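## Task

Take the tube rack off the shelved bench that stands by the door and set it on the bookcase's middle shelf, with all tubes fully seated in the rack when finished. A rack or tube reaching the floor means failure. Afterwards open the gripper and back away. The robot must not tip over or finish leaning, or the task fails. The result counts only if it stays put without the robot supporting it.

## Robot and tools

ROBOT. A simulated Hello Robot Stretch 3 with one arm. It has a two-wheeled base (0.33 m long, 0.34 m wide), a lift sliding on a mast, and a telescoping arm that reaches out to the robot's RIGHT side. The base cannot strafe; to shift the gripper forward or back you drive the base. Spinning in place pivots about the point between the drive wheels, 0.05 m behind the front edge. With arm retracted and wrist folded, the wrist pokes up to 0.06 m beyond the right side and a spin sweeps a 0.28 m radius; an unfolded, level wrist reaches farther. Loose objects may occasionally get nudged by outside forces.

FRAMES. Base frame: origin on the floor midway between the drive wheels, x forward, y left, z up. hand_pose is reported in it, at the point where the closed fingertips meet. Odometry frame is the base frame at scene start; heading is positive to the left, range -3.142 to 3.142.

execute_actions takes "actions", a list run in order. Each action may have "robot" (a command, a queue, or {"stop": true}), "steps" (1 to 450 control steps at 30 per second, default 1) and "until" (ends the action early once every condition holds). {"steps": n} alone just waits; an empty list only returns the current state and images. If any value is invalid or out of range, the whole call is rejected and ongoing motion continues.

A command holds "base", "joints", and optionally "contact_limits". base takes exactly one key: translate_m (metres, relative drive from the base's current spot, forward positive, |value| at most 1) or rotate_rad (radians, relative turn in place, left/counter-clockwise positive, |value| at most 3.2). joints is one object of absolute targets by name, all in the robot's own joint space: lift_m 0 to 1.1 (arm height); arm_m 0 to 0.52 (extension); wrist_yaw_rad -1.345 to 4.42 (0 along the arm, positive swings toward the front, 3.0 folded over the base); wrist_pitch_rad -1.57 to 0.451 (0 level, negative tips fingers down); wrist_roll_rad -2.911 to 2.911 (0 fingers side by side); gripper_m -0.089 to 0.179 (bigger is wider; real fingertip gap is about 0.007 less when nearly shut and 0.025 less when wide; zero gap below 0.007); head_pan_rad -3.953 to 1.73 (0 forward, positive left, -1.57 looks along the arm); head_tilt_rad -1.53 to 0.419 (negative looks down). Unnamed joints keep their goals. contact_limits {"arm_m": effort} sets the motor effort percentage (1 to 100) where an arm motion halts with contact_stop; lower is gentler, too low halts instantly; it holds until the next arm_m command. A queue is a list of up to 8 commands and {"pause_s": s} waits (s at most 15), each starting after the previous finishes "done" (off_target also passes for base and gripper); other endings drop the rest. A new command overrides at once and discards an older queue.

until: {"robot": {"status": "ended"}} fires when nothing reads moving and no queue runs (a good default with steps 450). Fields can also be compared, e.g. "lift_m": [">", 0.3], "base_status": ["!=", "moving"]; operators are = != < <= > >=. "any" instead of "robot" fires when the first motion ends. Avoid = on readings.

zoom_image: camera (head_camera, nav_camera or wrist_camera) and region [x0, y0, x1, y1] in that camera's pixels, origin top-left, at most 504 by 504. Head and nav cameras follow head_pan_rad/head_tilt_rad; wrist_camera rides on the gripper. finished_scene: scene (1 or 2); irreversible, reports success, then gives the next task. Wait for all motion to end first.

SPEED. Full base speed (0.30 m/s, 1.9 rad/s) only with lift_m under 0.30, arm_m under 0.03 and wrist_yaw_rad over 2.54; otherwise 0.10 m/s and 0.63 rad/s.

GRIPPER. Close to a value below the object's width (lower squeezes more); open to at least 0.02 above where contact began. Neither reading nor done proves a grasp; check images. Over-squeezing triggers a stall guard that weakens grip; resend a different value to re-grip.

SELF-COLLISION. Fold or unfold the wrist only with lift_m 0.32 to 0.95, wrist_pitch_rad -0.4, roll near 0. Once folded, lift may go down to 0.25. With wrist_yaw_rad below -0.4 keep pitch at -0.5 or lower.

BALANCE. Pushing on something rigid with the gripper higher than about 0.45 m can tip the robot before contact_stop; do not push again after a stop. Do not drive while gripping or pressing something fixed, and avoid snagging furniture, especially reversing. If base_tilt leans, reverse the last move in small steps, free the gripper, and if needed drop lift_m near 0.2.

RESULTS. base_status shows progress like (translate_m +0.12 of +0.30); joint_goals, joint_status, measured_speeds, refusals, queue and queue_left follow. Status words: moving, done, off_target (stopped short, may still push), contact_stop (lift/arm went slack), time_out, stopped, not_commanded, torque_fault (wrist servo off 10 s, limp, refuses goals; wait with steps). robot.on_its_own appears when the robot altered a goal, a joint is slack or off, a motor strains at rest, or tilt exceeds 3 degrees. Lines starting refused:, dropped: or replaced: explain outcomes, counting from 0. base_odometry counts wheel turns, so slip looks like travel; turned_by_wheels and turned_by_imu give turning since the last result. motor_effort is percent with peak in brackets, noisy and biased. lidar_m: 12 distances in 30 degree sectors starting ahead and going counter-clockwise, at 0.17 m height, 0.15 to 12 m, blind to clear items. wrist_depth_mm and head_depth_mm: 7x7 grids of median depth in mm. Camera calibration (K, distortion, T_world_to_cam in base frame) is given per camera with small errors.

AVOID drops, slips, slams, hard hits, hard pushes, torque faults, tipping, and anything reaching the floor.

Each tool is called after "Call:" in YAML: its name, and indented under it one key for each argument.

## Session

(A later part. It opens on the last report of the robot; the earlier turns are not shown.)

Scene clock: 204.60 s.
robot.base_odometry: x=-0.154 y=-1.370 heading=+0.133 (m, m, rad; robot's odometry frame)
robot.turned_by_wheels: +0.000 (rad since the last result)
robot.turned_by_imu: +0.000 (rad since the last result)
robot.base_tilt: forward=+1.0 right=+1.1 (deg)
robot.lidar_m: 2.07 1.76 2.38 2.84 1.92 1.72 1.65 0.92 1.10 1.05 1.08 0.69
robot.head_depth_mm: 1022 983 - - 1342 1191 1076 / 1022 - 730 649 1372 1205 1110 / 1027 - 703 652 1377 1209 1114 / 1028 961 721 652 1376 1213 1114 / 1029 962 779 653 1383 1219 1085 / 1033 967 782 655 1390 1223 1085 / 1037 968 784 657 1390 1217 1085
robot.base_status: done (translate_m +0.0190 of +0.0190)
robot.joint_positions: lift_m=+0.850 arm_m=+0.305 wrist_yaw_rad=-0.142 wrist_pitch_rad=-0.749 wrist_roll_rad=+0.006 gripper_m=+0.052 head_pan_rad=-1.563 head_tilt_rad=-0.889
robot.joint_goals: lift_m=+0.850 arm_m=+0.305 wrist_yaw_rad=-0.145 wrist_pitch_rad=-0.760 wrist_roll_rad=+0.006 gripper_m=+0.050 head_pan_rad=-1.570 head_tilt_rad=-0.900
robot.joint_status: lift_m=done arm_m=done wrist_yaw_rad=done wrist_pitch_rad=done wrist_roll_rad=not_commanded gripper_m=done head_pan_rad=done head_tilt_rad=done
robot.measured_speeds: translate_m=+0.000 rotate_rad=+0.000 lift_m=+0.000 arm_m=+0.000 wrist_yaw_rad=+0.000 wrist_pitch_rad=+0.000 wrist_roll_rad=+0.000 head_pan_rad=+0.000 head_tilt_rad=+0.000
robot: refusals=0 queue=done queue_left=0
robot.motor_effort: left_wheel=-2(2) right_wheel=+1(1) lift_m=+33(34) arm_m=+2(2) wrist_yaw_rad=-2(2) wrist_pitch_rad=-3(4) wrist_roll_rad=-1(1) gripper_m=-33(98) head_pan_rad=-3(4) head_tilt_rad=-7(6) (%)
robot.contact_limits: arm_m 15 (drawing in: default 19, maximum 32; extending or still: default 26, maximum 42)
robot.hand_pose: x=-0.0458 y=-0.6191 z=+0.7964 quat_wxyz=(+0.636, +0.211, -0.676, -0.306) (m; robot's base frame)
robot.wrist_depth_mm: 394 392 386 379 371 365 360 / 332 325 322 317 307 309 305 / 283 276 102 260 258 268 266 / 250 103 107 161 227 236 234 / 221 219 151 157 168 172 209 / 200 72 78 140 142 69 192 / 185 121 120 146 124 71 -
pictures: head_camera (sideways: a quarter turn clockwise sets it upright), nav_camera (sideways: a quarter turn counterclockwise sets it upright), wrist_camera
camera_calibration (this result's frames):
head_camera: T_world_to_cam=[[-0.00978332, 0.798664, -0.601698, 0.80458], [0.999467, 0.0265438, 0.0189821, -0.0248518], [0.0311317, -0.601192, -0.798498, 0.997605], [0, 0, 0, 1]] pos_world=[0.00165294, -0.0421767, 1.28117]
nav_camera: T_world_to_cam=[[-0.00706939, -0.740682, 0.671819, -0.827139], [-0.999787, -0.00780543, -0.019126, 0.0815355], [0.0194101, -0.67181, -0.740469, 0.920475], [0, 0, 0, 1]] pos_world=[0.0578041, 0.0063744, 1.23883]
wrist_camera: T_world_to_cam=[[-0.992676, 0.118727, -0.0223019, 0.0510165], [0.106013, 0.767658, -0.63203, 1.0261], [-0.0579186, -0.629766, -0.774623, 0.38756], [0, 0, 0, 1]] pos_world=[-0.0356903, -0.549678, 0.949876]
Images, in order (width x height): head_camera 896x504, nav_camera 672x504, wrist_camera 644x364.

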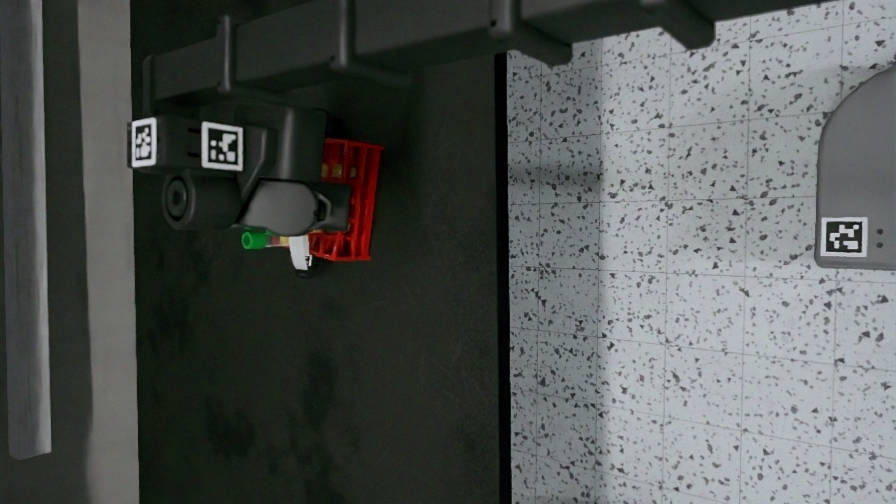

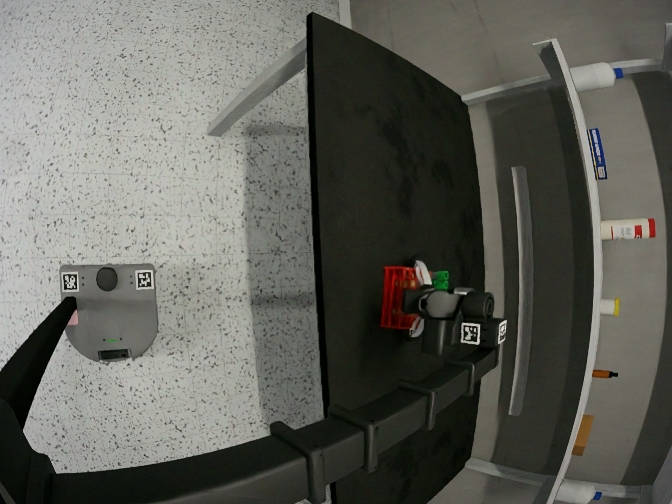

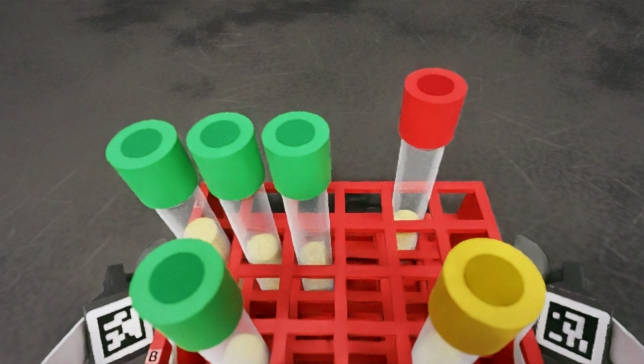

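Holding with effort -33, stable. Test a small lift.

Call:
execute_actions:
  actions:
    - {"robot":[{"joints":{"lift_m":0.87}},{"pause_s":1.0}],"steps":450,"until":{"robot":{"status":"ended"}}}

Scene clock: 208.60 s.
robot.base_odometry: x=-0.154 y=-1.370 heading=+0.133 (m, m, rad; robot's odometry frame)
robot.turned_by_wheels: +0.000 (rad since the last result)
robot.turned_by_imu: +0.000 (rad since the last result)
robot.base_tilt: forward=+1.0 right=+1.1 (deg)
robot.lidar_m: 2.07 1.76 2.38 2.85 1.92 1.71 1.65 0.92 1.10 1.05 1.08 0.69
robot.head_depth_mm: 1023 1013 - 633 1344 1192 1077 / 1004 - 751 649 1375 1208 1112 / 1025 - 694 650 1374 1209 1112 / 1031 959 717 654 1380 1215 1115 / 1034 961 779 653 1381 1212 1081 / 1034 964 782 655 1388 1216 1084 / 1038 970 784 657 1387 1224 1090
robot.base_status: done (translate_m +0.0190 of +0.0190)
robot.joint_positions: lift_m=+0.870 arm_m=+0.305 wrist_yaw_rad=-0.142 wrist_pitch_rad=-0.784 wrist_roll_rad=+0.006 gripper_m=+0.071 head_pan_rad=-1.563 head_tilt_rad=-0.889
robot.joint_goals: lift_m=+0.870 arm_m=+0.305 wrist_yaw_rad=-0.145 wrist_pitch_rad=-0.760 wrist_roll_rad=+0.006 gripper_m=+0.070 head_pan_rad=-1.570 head_tilt_rad=-0.900
robot.joint_status: lift_m=done arm_m=done wrist_yaw_rad=done wrist_pitch_rad=done wrist_roll_rad=not_commanded gripper_m=done head_pan_rad=done head_tilt_rad=done
robot.measured_speeds: translate_m=+0.000 rotate_rad=+0.000 lift_m=+0.000 arm_m=+0.000 wrist_yaw_rad=+0.000 wrist_pitch_rad=+0.000 wrist_roll_rad=+0.000 head_pan_rad=+0.000 head_tilt_rad=+0.000
robot: refusals=0 queue=done queue_left=0
robot.on_its_own: gripper_m is held at +0.070, not at your +0.050, by its stall guard, which is still easing
robot.motor_effort: left_wheel=-3(3) right_wheel=+2(2) lift_m=+40(44) arm_m=+2(2) wrist_yaw_rad=-2(2) wrist_pitch_rad=+7(8) wrist_roll_rad=-1(1) gripper_m=-26(33) head_pan_rad=-3(3) head_tilt_rad=-6(8) (%)
robot.contact_limits: arm_m 15 (drawing in: default 19, maximum 32; extending or still: default 26, maximum 42)
robot.hand_pose: x=-0.0449 y=-0.6123 z=+0.8102 quat_wxyz=(+0.631, +0.222, -0.672, -0.317) (m; robot's base frame)
robot.wrist_depth_mm: 399 390 383 378 376 367 367 / 340 334 332 327 321 317 315 / 293 290 288 283 109 276 274 / 262 92 91 95 245 247 246 / 234 231 146 173 168 173 222 / 211 73 140 159 157 70 206 / 196 67 75 146 124 65 -
pictures: head_camera (sideways: a quarter turn clockwise sets it upright), nav_camera (sideways: a quarter turn counterclockwise sets it upright), wrist_camera
camera_calibration (this result's frames):
head_camera: T_world_to_cam=[[-0.00978351, 0.798664, -0.601698, 0.80458], [0.999467, 0.0265441, 0.0189821, -0.0248518], [0.0311318, -0.601192, -0.798498, 0.997605], [0, 0, 0, 1]] pos_world=[0.00165295, -0.0421767, 1.28117]
nav_camera: T_world_to_cam=[[-0.00706921, -0.740682, 0.671819, -0.827139], [-0.999787, -0.00780567, -0.019126, 0.0815355], [0.0194103, -0.67181, -0.740469, 0.920476], [0, 0, 0, 1]] pos_world=[0.0578041, 0.00637442, 1.23883]
wrist_camera: T_world_to_cam=[[-0.992547, 0.119662, -0.0230672, 0.0526521], [0.109194, 0.78922, -0.604325, 1.02038], [-0.0541096, -0.60234, -0.796404, 0.437191], [0, 0, 0, 1]] pos_world=[-0.035503, -0.548267, 0.966036]
Images, in order (width x height): head_camera 896x504, nav_camera 672x504, wrist_camera 644x364.

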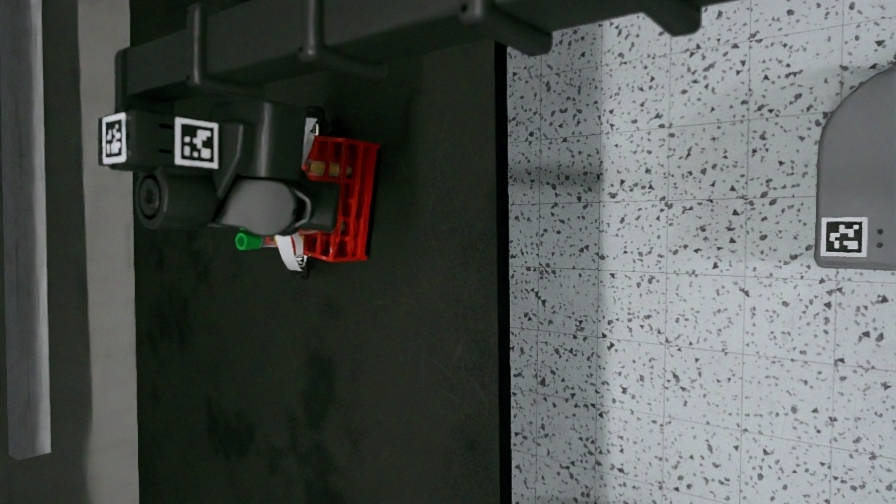

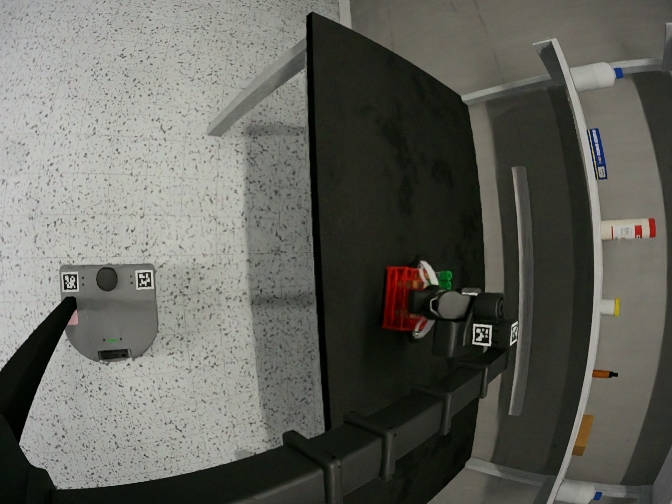

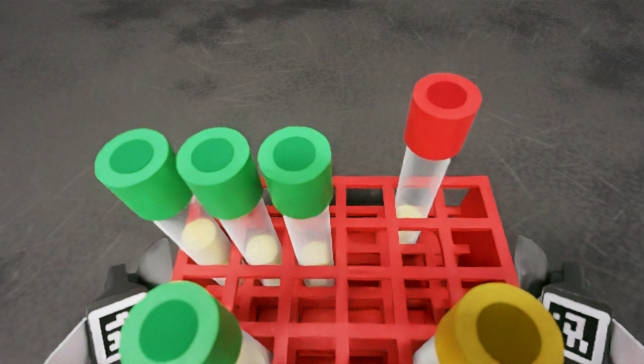

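Call:
execute_actions:
  actions:
    - {"robot":[{"joints":{"lift_m":0.85}},{"joints":{"gripper_m":0.179}},{"pause_s":0.3}],"steps":450,"until":{"robot":{"status":"ended"}}}

Scene clock: 214.83 s.
robot.base_odometry: x=-0.154 y=-1.370 heading=+0.133 (m, m, rad; robot's odometry frame)
robot.turned_by_wheels: +0.000 (rad since the last result)
robot.turned_by_imu: +0.000 (rad since the last result)
robot.base_tilt: forward=+1.0 right=+1.2 (deg)
robot.lidar_m: 2.07 1.76 2.37 2.84 1.91 1.71 1.65 0.92 1.11 1.05 1.08 0.68
robot.head_depth_mm: 1023 981 - - 1331 1189 1074 / 1025 - 732 648 1376 1206 1115 / 1027 - 707 651 1372 1213 1108 / 1026 957 720 651 1379 1215 1113 / 1032 960 779 653 1382 1217 1084 / 1034 964 780 654 1384 1219 1086 / 1034 969 782 656 1388 1222 1088
robot.base_status: done (translate_m +0.0190 of +0.0190)
robot.joint_positions: lift_m=+0.850 arm_m=+0.305 wrist_yaw_rad=-0.143 wrist_pitch_rad=-0.769 wrist_roll_rad=+0.006 gripper_m=+0.179 head_pan_rad=-1.563 head_tilt_rad=-0.889
robot.joint_goals: lift_m=+0.850 arm_m=+0.305 wrist_yaw_rad=-0.145 wrist_pitch_rad=-0.760 wrist_roll_rad=+0.006 gripper_m=+0.179 head_pan_rad=-1.570 head_tilt_rad=-0.900
robot.joint_status: lift_m=done arm_m=done wrist_yaw_rad=done wrist_pitch_rad=done wrist_roll_rad=not_commanded gripper_m=done head_pan_rad=done head_tilt_rad=done
robot.measured_speeds: translate_m=+0.000 rotate_rad=+0.000 lift_m=+0.000 arm_m=+0.000 wrist_yaw_rad=+0.000 wrist_pitch_rad=+0.000 wrist_roll_rad=+0.000 head_pan_rad=+0.000 head_tilt_rad=+0.000
robot: refusals=0 queue=done queue_left=0
robot.motor_effort: left_wheel=-3(3) right_wheel=+2(2) lift_m=+18(41) arm_m=+1(2) wrist_yaw_rad=-2(2) wrist_pitch_rad=+3(7) wrist_roll_rad=-1(1) gripper_m=+1(83) head_pan_rad=-3(3) head_tilt_rad=-6(6) (%)
robot.contact_limits: arm_m 15 (drawing in: default 19, maximum 32; extending or still: default 26, maximum 42)
robot.hand_pose: x=-0.0454 y=-0.6153 z=+0.7936 quat_wxyz=(+0.633, +0.217, -0.674, -0.312) (m; robot's base frame)
robot.wrist_depth_mm: 372 368 364 359 353 348 343 / 316 312 307 304 113 295 293 / 273 98 97 99 250 259 256 / 241 106 156 163 226 229 228 / 215 215 145 169 166 149 205 / 198 68 78 158 135 66 - / - 65 117 146 121 114 -
pictures: head_camera (sideways: a quarter turn clockwise sets it upright), nav_camera (sideways: a quarter turn counterclockwise sets it upright), wrist_camera
camera_calibration (this result's frames):
head_camera: T_world_to_cam=[[-0.00978204, 0.79867, -0.60169, 0.80457], [0.999467, 0.026542, 0.0189823, -0.0248521], [0.0311306, -0.601184, -0.798504, 0.997613], [0, 0, 0, 1]] pos_world=[0.00165287, -0.0421765, 1.28117]
nav_camera: T_world_to_cam=[[-0.00707057, -0.740689, 0.671811, -0.827129], [-0.999787, -0.00780357, -0.019126, 0.0815355], [0.019409, -0.671803, -0.740476, 0.920484], [0, 0, 0, 1]] pos_world=[0.0578041, 0.00637495, 1.23883]
wrist_camera: T_world_to_cam=[[-0.99255, 0.119702, -0.0227277, 0.0518943], [0.10818, 0.779981, -0.616382, 1.01661], [-0.0560547, -0.614249, -0.787119, 0.407426], [0, 0, 0, 1]] pos_world=[-0.0356308, -0.548887, 0.948493]
Images, in order (width x height): head_camera 896x504, nav_camera 672x504, wrist_camera 644x364.

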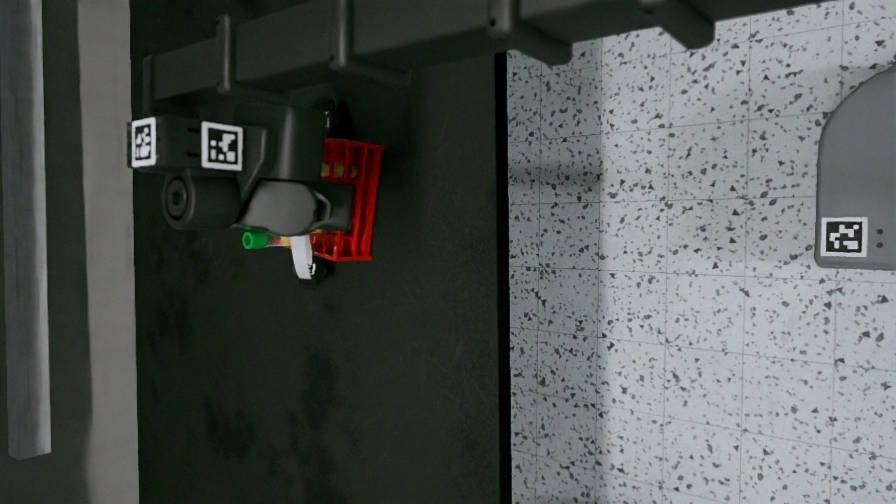

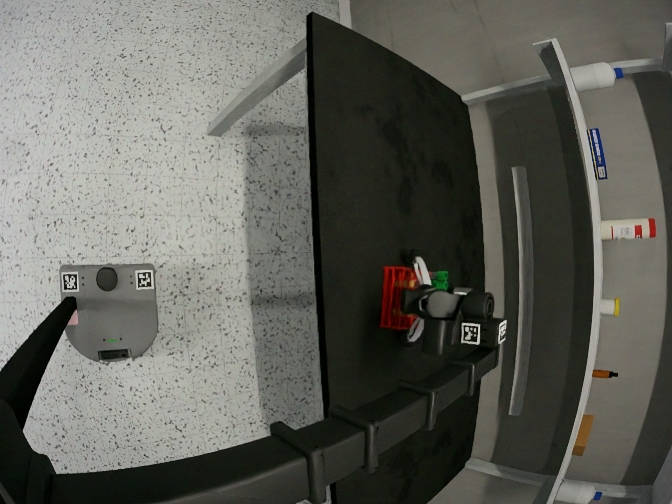

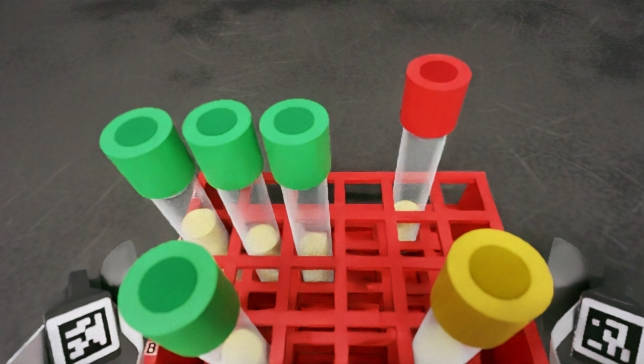

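Call:
execute_actions:
  actions:
    - {"robot":[{"base":{"translate_m":-0.003},"joints":{"lift_m":0.91}},{"joints":{"wrist_pitch_rad":-0.95,"arm_m":0.33}},{"joints":{"lift_m":0.872}}],"steps":450,"until":{"robot":{"status":"ended"}}}

Scene clock: 258.43 s.
robot.base_odometry: x=-0.157 y=-1.371 heading=+0.133 (m, m, rad; robot's odometry frame)
robot.turned_by_wheels: +0.000 (rad since the last result)
robot.turned_by_imu: +0.000 (rad since the last result)
robot.base_tilt: forward=+1.1 right=+1.1 (deg)
robot.lidar_m: 2.08 1.77 2.38 3.08 1.92 1.70 1.65 0.92 1.10 1.05 1.08 0.69
robot.head_depth_mm: 1020 1013 - 641 1352 1193 1077 / 1000 - 770 648 1370 1208 1115 / 1005 - 709 650 1378 1211 1112 / 1029 959 716 652 1374 1215 1116 / 1031 961 778 652 1375 1216 1088 / 1032 966 781 655 1386 1216 1085 / 1036 967 783 657 1392 1215 1091
robot.base_status: done (translate_m -0.0030 of -0.0030)
robot.joint_positions: lift_m=+0.872 arm_m=+0.330 wrist_yaw_rad=-0.143 wrist_pitch_rad=-0.957 wrist_roll_rad=+0.006 gripper_m=+0.179 head_pan_rad=-1.563 head_tilt_rad=-0.889
robot.joint_goals: lift_m=+0.872 arm_m=+0.330 wrist_yaw_rad=-0.145 wrist_pitch_rad=-0.950 wrist_roll_rad=+0.006 gripper_m=+0.179 head_pan_rad=-1.570 head_tilt_rad=-0.900
robot.joint_status: lift_m=done arm_m=done wrist_yaw_rad=done wrist_pitch_rad=done wrist_roll_rad=not_commanded gripper_m=done head_pan_rad=done head_tilt_rad=done
robot.measured_speeds: translate_m=+0.000 rotate_rad=+0.000 lift_m=+0.000 arm_m=+0.000 wrist_yaw_rad=+0.000 wrist_pitch_rad=+0.000 wrist_roll_rad=+0.000 head_pan_rad=+0.000 head_tilt_rad=+0.000
robot: refusals=0 queue=done queue_left=0
robot.motor_effort: left_wheel=-3(7) right_wheel=+2(5) lift_m=+18(43) arm_m=+3(4) wrist_yaw_rad=-2(1) wrist_pitch_rad=+2(3) wrist_roll_rad=-1(1) gripper_m=+1(1) head_pan_rad=-3(3) head_tilt_rad=-7(7) (%)
robot.hand_pose: x=-0.0398 y=-0.6013 z=+0.7878 quat_wxyz=(+0.601, +0.279, -0.651, -0.371) (m; robot's base frame)
robot.wrist_depth_mm: 285 282 278 275 272 269 265 / 259 257 253 251 104 241 243 / 235 87 88 90 227 227 224 / 219 210 149 148 150 202 206 / 201 201 142 151 160 143 193 / 190 69 124 131 127 67 - / - 66 119 162 121 69 -
pictures: head_camera (sideways: a quarter turn clockwise sets it upright), nav_camera (sideways: a quarter turn counterclockwise sets it upright), wrist_camera
camera_calibration (this result's frames):
head_camera: T_world_to_cam=[[-0.00978204, 0.79867, -0.60169, 0.80457], [0.999467, 0.026542, 0.0189823, -0.0248521], [0.0311306, -0.601184, -0.798504, 0.997613], [0, 0, 0, 1]] pos_world=[0.00165287, -0.0421765, 1.28117]
nav_camera: T_world_to_cam=[[-0.00707057, -0.740689, 0.671811, -0.827129], [-0.999787, -0.00780357, -0.019126, 0.0815355], [0.019409, -0.671803, -0.740476, 0.920484], [0, 0, 0, 1]] pos_world=[0.0578041, 0.00637496, 1.23883]
wrist_camera: T_world_to_cam=[[-0.99187, 0.124459, -0.026516, 0.0614816], [0.122688, 0.879997, -0.45886, 0.938107], [-0.033775, -0.458383, -0.888113, 0.585987], [0, 0, 0, 1]] pos_world=[-0.0343208, -0.564577, 0.952513]
Images, in order (width x height): head_camera 896x504, nav_camera 672x504, wrist_camera 644x364.

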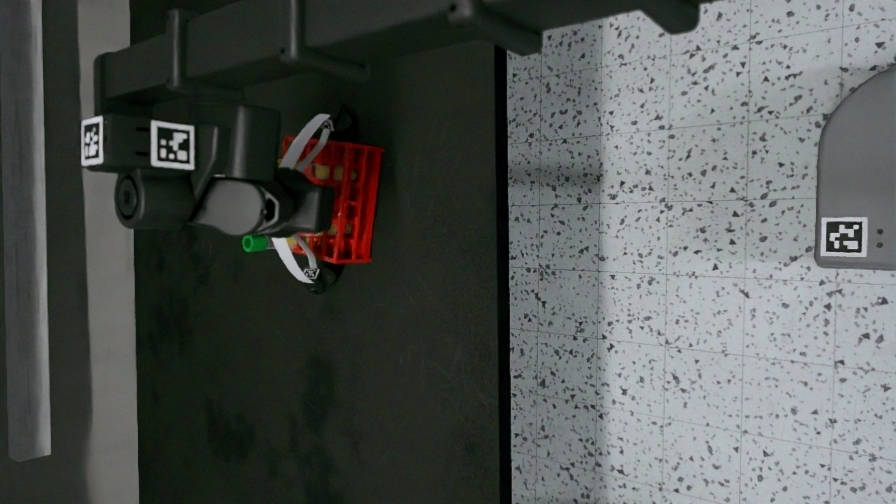

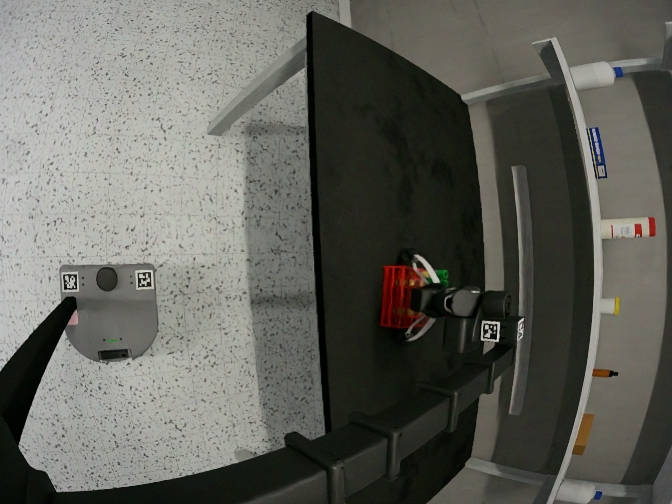

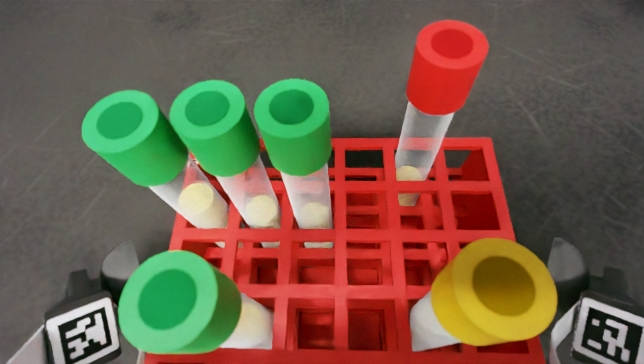

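Call:
execute_actions:
  actions:
    - {"robot":[{"joints":{"gripper_m":0.085}},{"pause_s":0.5}],"steps":450,"until":{"robot":{"status":"ended"}}}

Call:
execute_actions:
  actions:
    - {"robot":[{"joints":{"lift_m":0.895}},{"pause_s":1.0}],"steps":450,"until":{"robot":{"status":"ended"}}}

Scene clock: 264.60 s.
robot.base_odometry: x=-0.157 y=-1.371 heading=+0.133 (m, m, rad; robot's odometry frame)
robot.turned_by_wheels: +0.000 (rad since the last result)
robot.turned_by_imu: +0.000 (rad since the last result)
robot.base_tilt: forward=+1.0 right=+1.1 (deg)
robot.lidar_m: 2.07 1.76 2.38 3.06 1.91 1.72 1.65 0.92 1.10 1.05 1.08 0.69
robot.head_depth_mm: 1019 1015 - 641 1344 1197 1074 / 1000 - 770 649 1375 1203 1114 / 1005 - 709 650 1373 1210 1112 / 1026 961 718 651 1375 1214 1115 / 1032 962 778 654 1383 1215 1083 / 1035 966 782 655 1392 1218 1085 / 1039 972 784 656 1392 1218 1086
robot.base_status: done (translate_m -0.0030 of -0.0030)
robot.joint_positions: lift_m=+0.872 arm_m=+0.330 wrist_yaw_rad=-0.143 wrist_pitch_rad=-0.942 wrist_roll_rad=+0.006 gripper_m=+0.086 head_pan_rad=-1.563 head_tilt_rad=-0.889
robot.joint_goals: lift_m=+0.872 arm_m=+0.330 wrist_yaw_rad=-0.145 wrist_pitch_rad=-0.950 wrist_roll_rad=+0.006 gripper_m=+0.085 head_pan_rad=-1.570 head_tilt_rad=-0.900
robot.joint_status: lift_m=done arm_m=done wrist_yaw_rad=done wrist_pitch_rad=done wrist_roll_rad=not_commanded gripper_m=done head_pan_rad=done head_tilt_rad=done
robot.measured_speeds: translate_m=+0.000 rotate_rad=+0.000 lift_m=+0.000 arm_m=+0.000 wrist_yaw_rad=+0.000 wrist_pitch_rad=+0.000 wrist_roll_rad=+0.000 head_pan_rad=+0.000 head_tilt_rad=+0.000
robot: refusals=0 queue=done queue_left=0
robot.motor_effort: left_wheel=-3(3) right_wheel=+1(1) lift_m=+18(18) arm_m=+4(4) wrist_yaw_rad=-1(1) wrist_pitch_rad=-3(3) wrist_roll_rad=+0(1) gripper_m=-23(96) head_pan_rad=-3(3) head_tilt_rad=-8(6) (%)
robot.hand_pose: x=-0.0403 y=-0.6045 z=+0.7898 quat_wxyz=(+0.604, +0.274, -0.653, -0.366) (m; robot's base frame)
robot.wrist_depth_mm: 297 292 287 286 282 278 276 / 267 266 261 257 104 249 251 / 243 91 91 92 229 231 229 / 222 99 136 150 154 208 212 / 207 206 145 172 169 164 196 / 192 72 131 158 131 69 185 / 182 68 80 161 124 67 -
pictures: head_camera (sideways: a quarter turn clockwise sets it upright), nav_camera (sideways: a quarter turn counterclockwise sets it upright), wrist_camera
camera_calibration (this result's frames):
head_camera: T_world_to_cam=[[-0.00978213, 0.79867, -0.60169, 0.80457], [0.999467, 0.0265421, 0.0189823, -0.0248521], [0.0311307, -0.601184, -0.798504, 0.997613], [0, 0, 0, 1]] pos_world=[0.00165287, -0.0421765, 1.28117]
nav_camera: T_world_to_cam=[[-0.00707049, -0.740689, 0.671811, -0.827129], [-0.999787, -0.00780369, -0.019126, 0.0815355], [0.019409, -0.671803, -0.740476, 0.920484], [0, 0, 0, 1]] pos_world=[0.0578041, 0.00637497, 1.23883]
wrist_camera: T_world_to_cam=[[-0.991846, 0.124711, -0.026249, 0.0613317], [0.122267, 0.873055, -0.472044, 0.948134], [-0.0359521, -0.471404, -0.881184, 0.572755], [0, 0, 0, 1]] pos_world=[-0.0345022, -0.565424, 0.953873]
Images, in order (width x height): head_camera 896x504, nav_camera 672x504, wrist_camera 644x364.

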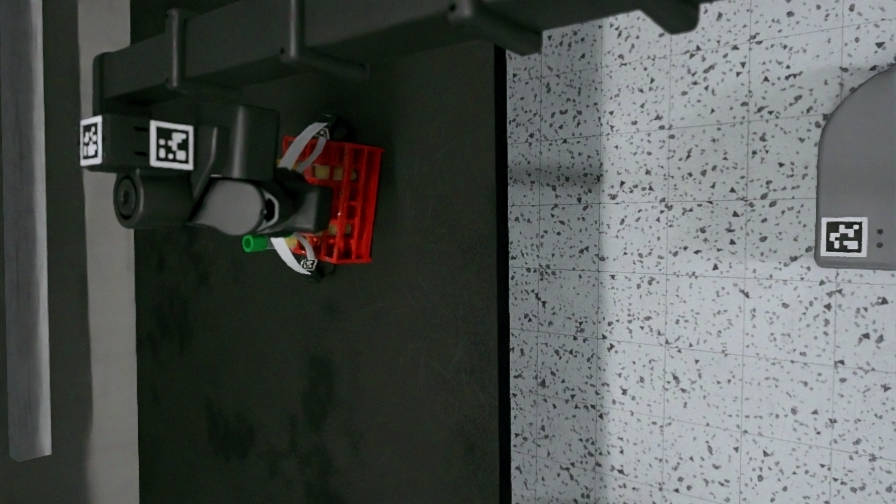

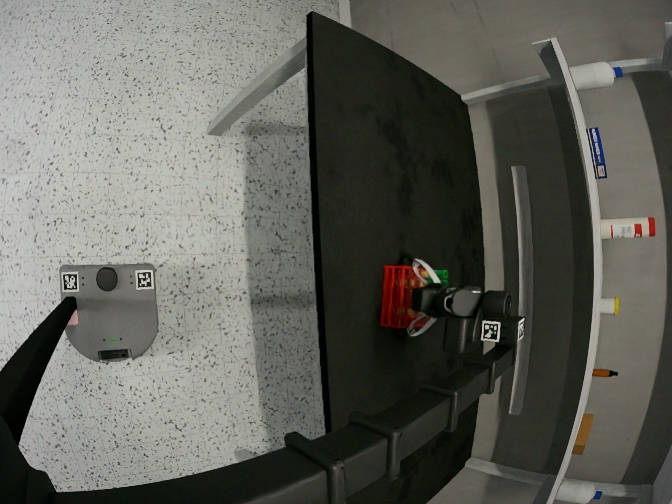

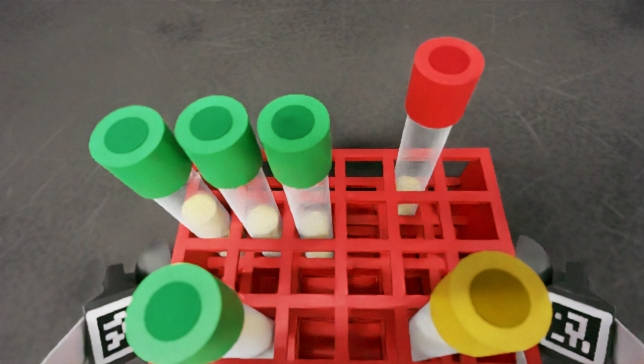

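Scene clock: 266.47 s.
robot.base_odometry: x=-0.157 y=-1.371 heading=+0.133 (m, m, rad; robot's odometry frame)
robot.turned_by_wheels: +0.000 (rad since the last result)
robot.turned_by_imu: +0.000 (rad since the last result)
robot.base_tilt: forward=+1.1 right=+1.1 (deg)
robot.lidar_m: 2.08 1.76 2.38 3.08 1.91 1.71 1.64 0.92 1.10 1.05 1.09 0.69
robot.head_depth_mm: 1003 - - 647 1376 1203 1077 / 911 - 770 648 1377 1208 1111 / 913 - 685 650 1372 1215 1115 / 1029 958 717 652 1381 1216 1114 / 1032 961 778 653 1384 1216 1083 / 1032 967 783 655 1390 1215 1087 / 1034 970 783 657 1392 1222 1088
robot.base_status: done (translate_m -0.0030 of -0.0030)
robot.joint_positions: lift_m=+0.894 arm_m=+0.330 wrist_yaw_rad=-0.143 wrist_pitch_rad=-0.968 wrist_roll_rad=+0.006 gripper_m=+0.095 head_pan_rad=-1.563 head_tilt_rad=-0.889
robot.joint_goals: lift_m=+0.895 arm_m=+0.330 wrist_yaw_rad=-0.145 wrist_pitch_rad=-0.950 wrist_roll_rad=+0.006 gripper_m=+0.094 head_pan_rad=-1.570 head_tilt_rad=-0.900
robot.joint_status: lift_m=done arm_m=done wrist_yaw_rad=done wrist_pitch_rad=done wrist_roll_rad=not_commanded gripper_m=done head_pan_rad=done head_tilt_rad=done
robot.measured_speeds: translate_m=+0.000 rotate_rad=+0.000 lift_m=+0.000 arm_m=+0.000 wrist_yaw_rad=+0.000 wrist_pitch_rad=+0.000 wrist_roll_rad=+0.000 head_pan_rad=+0.000 head_tilt_rad=+0.000
robot: refusals=0 queue=done queue_left=0
robot.on_its_own: gripper_m is held at +0.094, not at your +0.085, by its stall guard, which is not easing now
robot.motor_effort: left_wheel=-3(3) right_wheel=+2(2) lift_m=+40(44) arm_m=+4(3) wrist_yaw_rad=-1(1) wrist_pitch_rad=+5(6) wrist_roll_rad=-1(1) gripper_m=-19(23) head_pan_rad=-3(3) head_tilt_rad=-7(7) (%)
robot.hand_pose: x=-0.0395 y=-0.5987 z=+0.8084 quat_wxyz=(+0.599, +0.283, -0.649, -0.374) (m; robot's base frame)
robot.wrist_depth_mm: 308 308 303 302 297 294 291 / 283 280 278 275 262 266 267 / 262 90 88 157 156 249 245 / 239 91 91 99 151 225 228 / 224 222 143 153 167 163 214 / 208 72 136 158 156 131 202 / 198 68 76 162 125 66 -
pictures: head_camera (sideways: a quarter turn clockwise sets it upright), nav_camera (sideways: a quarter turn counterclockwise sets it upright), wrist_camera
camera_calibration (this result's frames):
head_camera: T_world_to_cam=[[-0.00978213, 0.79867, -0.60169, 0.804569], [0.999467, 0.0265421, 0.0189823, -0.0248521], [0.0311307, -0.601184, -0.798504, 0.997614], [0, 0, 0, 1]] pos_world=[0.00165287, -0.0421765, 1.28117]
nav_camera: T_world_to_cam=[[-0.00707048, -0.740689, 0.671811, -0.827129], [-0.999787, -0.00780368, -0.019126, 0.0815355], [0.019409, -0.671803, -0.740476, 0.920485], [0, 0, 0, 1]] pos_world=[0.0578041, 0.00637499, 1.23883]
wrist_camera: T_world_to_cam=[[-0.991744, 0.125415, -0.0267218, 0.0627419], [0.124021, 0.885175, -0.448423, 0.939977], [-0.0325856, -0.448035, -0.893422, 0.615988], [0, 0, 0, 1]] pos_world=[-0.0342806, -0.563929, 0.973521]
Images, in order (width x height): head_camera 896x504, nav_camera 672x504, wrist_camera 644x364.

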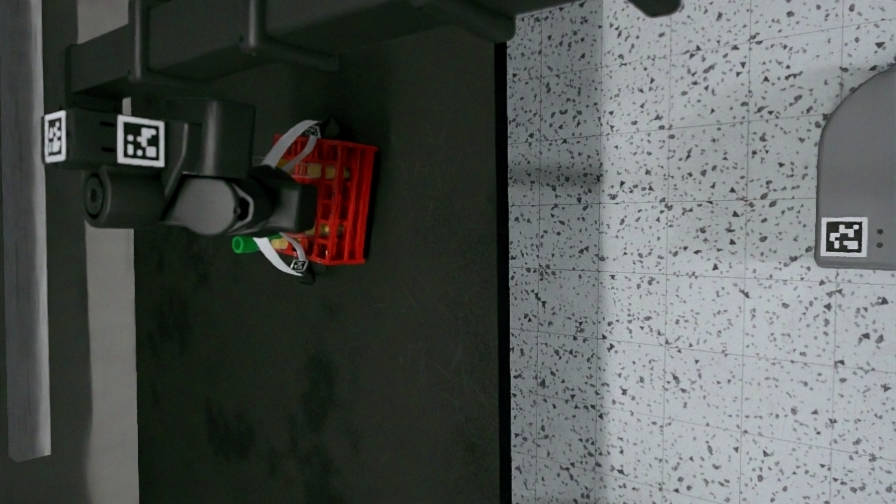

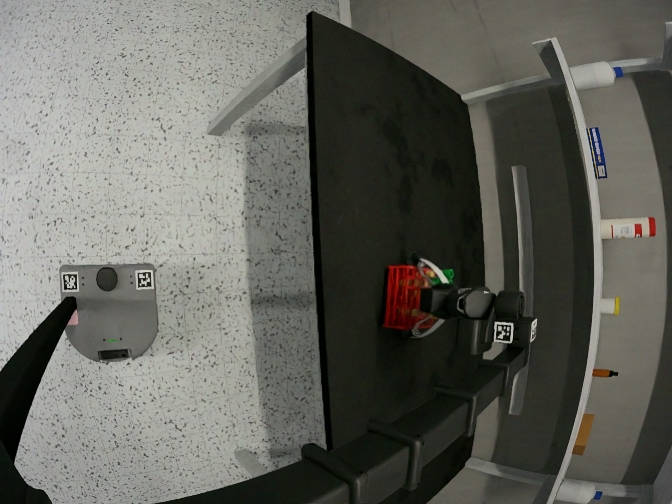

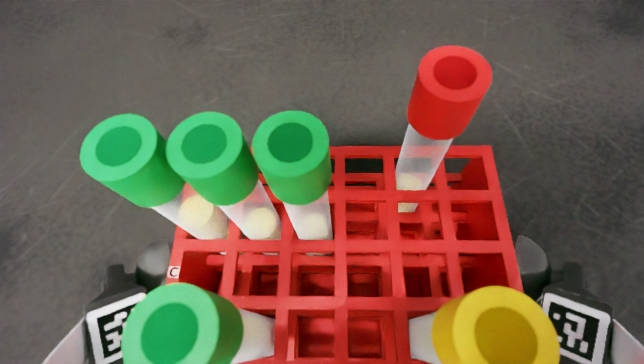

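Call:
execute_actions:
  actions:
    - {"robot":[{"joints":{"lift_m":0.925,"head_tilt_rad":-0.7}},{"pause_s":1.5}],"steps":450,"until":{"robot":{"status":"ended"}}}

Scene clock: 270.90 s.
robot.base_odometry: x=-0.157 y=-1.371 heading=+0.133 (m, m, rad; robot's odometry frame)
robot.turned_by_wheels: +0.000 (rad since the last result)
robot.turned_by_imu: +0.000 (rad since the last result)
robot.base_tilt: forward=+1.0 right=+1.1 (deg)
robot.lidar_m: 2.07 1.76 2.38 3.07 1.91 1.71 1.65 0.92 1.10 1.05 1.08 0.69
robot.head_depth_mm: 967 1037 - 746 634 1301 1122 / 971 1061 935 768 637 1301 1120 / 972 1041 - 698 636 1299 1125 / 975 1065 1021 715 637 1311 1131 / 976 1069 1024 784 638 1302 1131 / 984 1074 1026 789 639 1305 1126 / 984 1121 1030 788 641 1310 1130
robot.base_status: done (translate_m -0.0030 of -0.0030)
robot.joint_positions: lift_m=+0.924 arm_m=+0.330 wrist_yaw_rad=-0.143 wrist_pitch_rad=-0.969 wrist_roll_rad=+0.006 gripper_m=+0.095 head_pan_rad=-1.563 head_tilt_rad=-0.705
robot.joint_goals: lift_m=+0.925 arm_m=+0.330 wrist_yaw_rad=-0.145 wrist_pitch_rad=-0.950 wrist_roll_rad=+0.006 gripper_m=+0.094 head_pan_rad=-1.570 head_tilt_rad=-0.700
robot.joint_status: lift_m=done arm_m=done wrist_yaw_rad=done wrist_pitch_rad=done wrist_roll_rad=not_commanded gripper_m=done head_pan_rad=done head_tilt_rad=done
robot.measured_speeds: translate_m=+0.000 rotate_rad=+0.000 lift_m=+0.000 arm_m=+0.000 wrist_yaw_rad=+0.000 wrist_pitch_rad=+0.000 wrist_roll_rad=+0.000 head_pan_rad=+0.000 head_tilt_rad=+0.000
robot: refusals=0 queue=done queue_left=0
robot.on_its_own: gripper_m is held at +0.094, not at your +0.085, by its stall guard, which is not easing now
robot.motor_effort: left_wheel=-3(2) right_wheel=+2(3) lift_m=+40(43) arm_m=+2(3) wrist_yaw_rad=-1(1) wrist_pitch_rad=+6(6) wrist_roll_rad=-1(0) gripper_m=-19(19) head_pan_rad=-3(3) head_tilt_rad=+3(25) (%)
robot.hand_pose: x=-0.0395 y=-0.5985 z=+0.8383 quat_wxyz=(+0.599, +0.283, -0.649, -0.374) (m; robot's base frame)
robot.wrist_depth_mm: 355 351 348 345 341 337 331 / 325 319 317 313 302 302 302 / 299 90 88 156 156 283 281 / 276 91 91 99 151 255 261 / 256 253 143 152 167 164 244 / 239 72 136 158 157 131 231 / 227 68 76 162 125 66 -
pictures: head_camera (sideways: a quarter turn clockwise sets it upright), nav_camera (sideways: a quarter turn counterclockwise sets it upright), wrist_camera
camera_calibration (this result's frames):
head_camera: T_world_to_cam=[[-0.00882761, 0.675197, -0.737585, 0.981644], [0.999443, 0.0296898, 0.0152169, -0.019954], [0.0321732, -0.73704, -0.675083, 0.837104], [0, 0, 0, 1]] pos_world=[0.00167617, -0.0452321, 1.28946]
nav_camera: T_world_to_cam=[[-0.00811585, -0.605375, 0.795899, -0.988847], [-0.99976, -0.0112936, -0.0187847, 0.0810955], [0.0203604, -0.79586, -0.605138, 0.744445], [0, 0, 0, 1]] pos_world=[0.0578935, -0.00523341, 1.23904]
wrist_camera: T_world_to_cam=[[-0.991741, 0.125436, -0.0267353, 0.063568], [0.124071, 0.885519, -0.44773, 0.952857], [-0.032487, -0.44735, -0.893769, 0.643487], [0, 0, 0, 1]] pos_world=[-0.0342741, -0.563883, 1.00345]
Images, in order (width x height): head_camera 896x504, nav_camera 672x504, wrist_camera 644x364.

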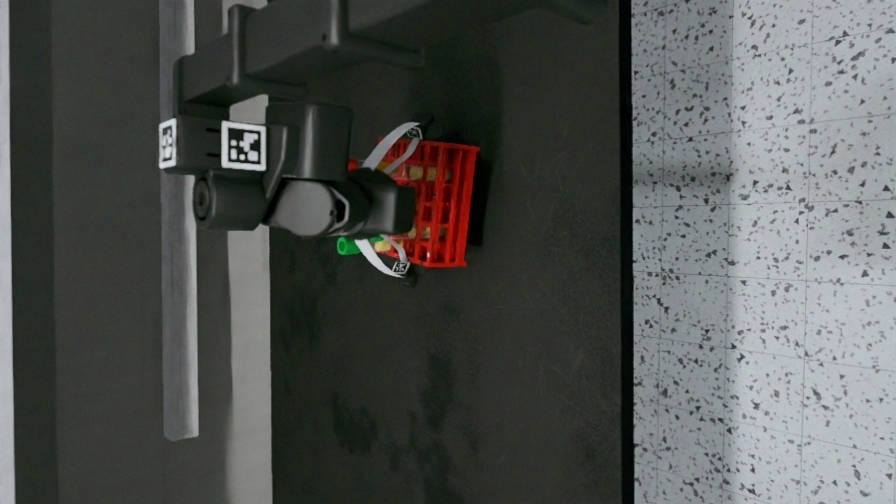

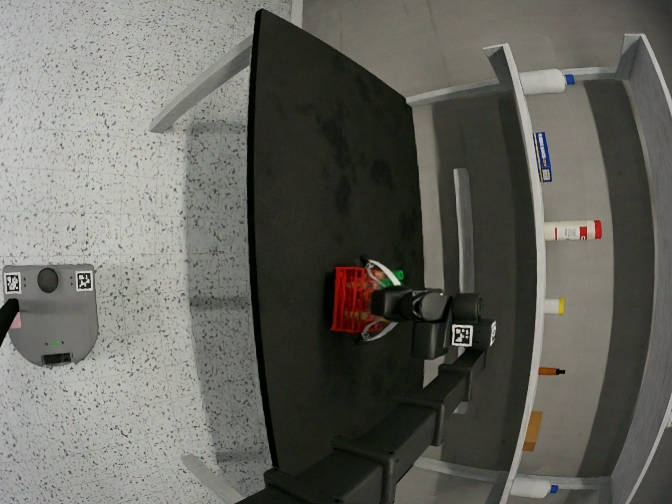

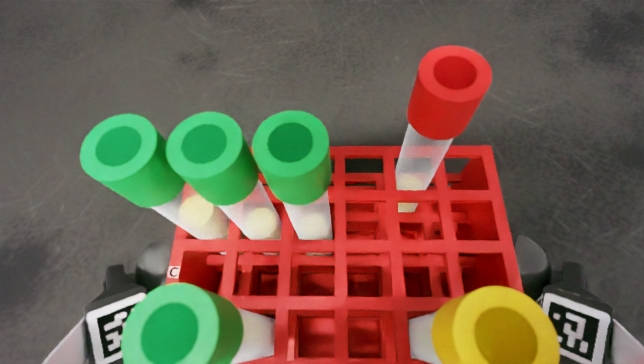

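Call:
execute_actions:
  actions:
    - {"robot":[{"joints":{"arm_m":0.13,"wrist_yaw_rad":0.0,"head_tilt_rad":-0.9}}],"steps":450,"until":{"robot":{"status":"ended"}}}

Scene clock: 281.43 s.
robot.base_odometry: x=-0.157 y=-1.371 heading=+0.133 (m, m, rad; robot's odometry frame)
robot.turned_by_wheels: +0.000 (rad since the last result)
robot.turned_by_imu: +0.000 (rad since the last result)
robot.base_tilt: forward=+1.1 right=+1.1 (deg)
robot.lidar_m: 2.07 1.77 2.38 3.06 1.91 1.71 1.65 0.92 1.10 1.05 1.08 0.69
robot.head_depth_mm: 1021 1056 - 633 1368 1214 1074 / 1022 - - 624 1376 1205 1114 / 1028 1006 - 536 1378 1209 1110 / 1027 958 777 532 1384 1214 1110 / 1033 965 778 653 1386 1214 1087 / 1030 963 781 656 1381 1218 1087 / 1032 971 784 657 1392 1224 1086
robot.base_status: done (translate_m -0.0030 of -0.0030)
robot.joint_positions: lift_m=+0.924 arm_m=+0.130 wrist_yaw_rad=-0.001 wrist_pitch_rad=-0.970 wrist_roll_rad=+0.006 gripper_m=+0.095 head_pan_rad=-1.563 head_tilt_rad=-0.889
robot.joint_goals: lift_m=+0.925 arm_m=+0.130 wrist_yaw_rad=+0.000 wrist_pitch_rad=-0.950 wrist_roll_rad=+0.006 gripper_m=+0.094 head_pan_rad=-1.570 head_tilt_rad=-0.900
robot.joint_status: lift_m=done arm_m=done wrist_yaw_rad=done wrist_pitch_rad=done wrist_roll_rad=not_commanded gripper_m=done head_pan_rad=done head_tilt_rad=done
robot.measured_speeds: translate_m=+0.000 rotate_rad=+0.000 lift_m=+0.000 arm_m=+0.000 wrist_yaw_rad=+0.000 wrist_pitch_rad=+0.000 wrist_roll_rad=+0.000 head_pan_rad=+0.000 head_tilt_rad=+0.000
robot: refusals=0 queue=done queue_left=0
robot.on_its_own: gripper_m is held at +0.094, not at your +0.085, by its stall guard, which is not easing now
robot.motor_effort: left_wheel=-3(3) right_wheel=+1(2) lift_m=+41(40) arm_m=-4(2) wrist_yaw_rad=+1(2) wrist_pitch_rad=+6(6) wrist_roll_rad=-1(1) gripper_m=-18(19) head_pan_rad=-3(3) head_tilt_rad=-7(30) (%)
robot.hand_pose: x=-0.0218 y=-0.4003 z=+0.8383 quat_wxyz=(+0.624, +0.328, -0.627, -0.331) (m; robot's base frame)
robot.wrist_depth_mm: 357 353 349 345 342 336 334 / 324 322 319 317 303 304 307 / 298 90 88 156 156 283 282 / 275 91 91 99 151 257 261 / 257 256 143 152 167 163 244 / 240 72 136 158 156 130 231 / 230 68 77 162 125 66 -
pictures: head_camera (sideways: a quarter turn clockwise sets it upright), nav_camera (sideways: a quarter turn counterclockwise sets it upright), wrist_camera
camera_calibration (this result's frames):
head_camera: T_world_to_cam=[[-0.00976043, 0.798534, -0.601871, 0.804805], [0.999468, 0.0265205, 0.018978, -0.0248465], [0.0311165, -0.601366, -0.798368, 0.997436], [0, 0, 0, 1]] pos_world=[0.00165182, -0.0421811, 1.28118]
nav_camera: T_world_to_cam=[[-0.00709081, -0.740536, 0.671979, -0.827348], [-0.999787, -0.00778216, -0.019126, 0.0815354], [0.019393, -0.671971, -0.740323, 0.920286], [0, 0, 0, 1]] pos_world=[0.0578044, 0.00635933, 1.23883]
wrist_camera: T_world_to_cam=[[-0.999514, -0.0159859, -0.0267447, -0.0005275], [-0.00233862, 0.894423, -0.447216, 0.775529], [0.0310702, -0.446936, -0.894026, 0.734414], [0, 0, 0, 1]] pos_world=[-0.0215319, -0.365423, 1.0034]
Images, in order (width x height): head_camera 896x504, nav_camera 672x504, wrist_camera 644x364.

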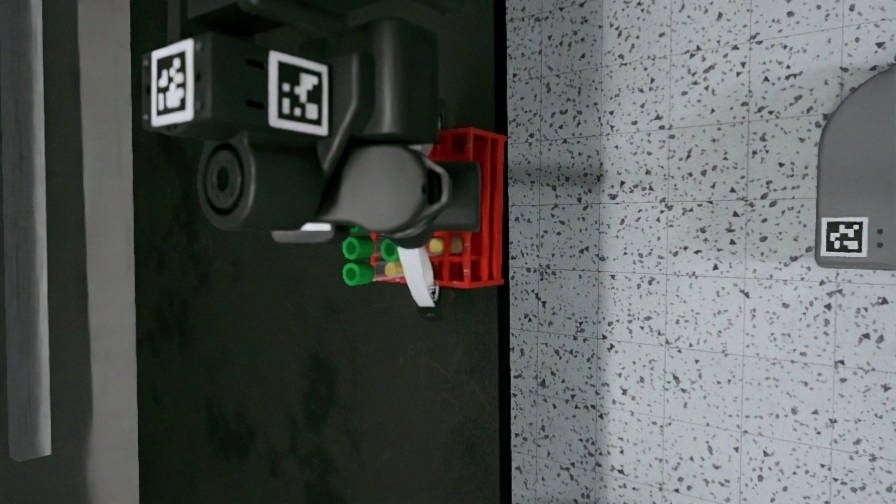

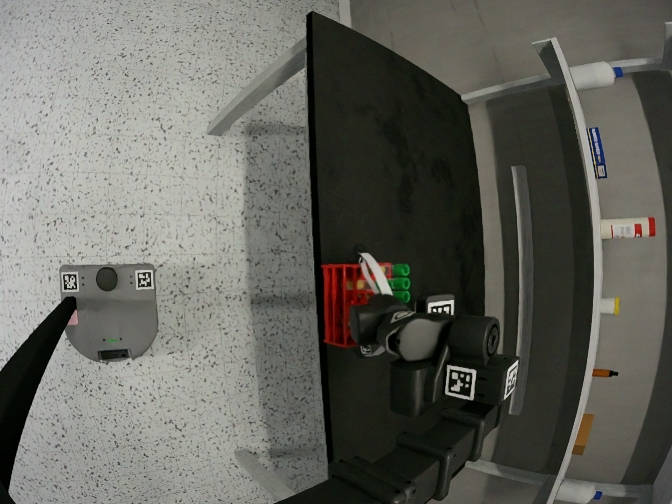

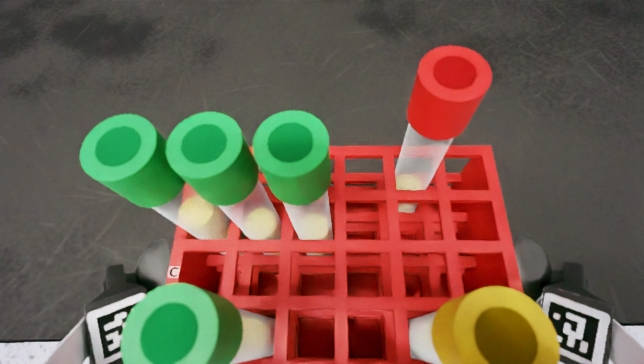

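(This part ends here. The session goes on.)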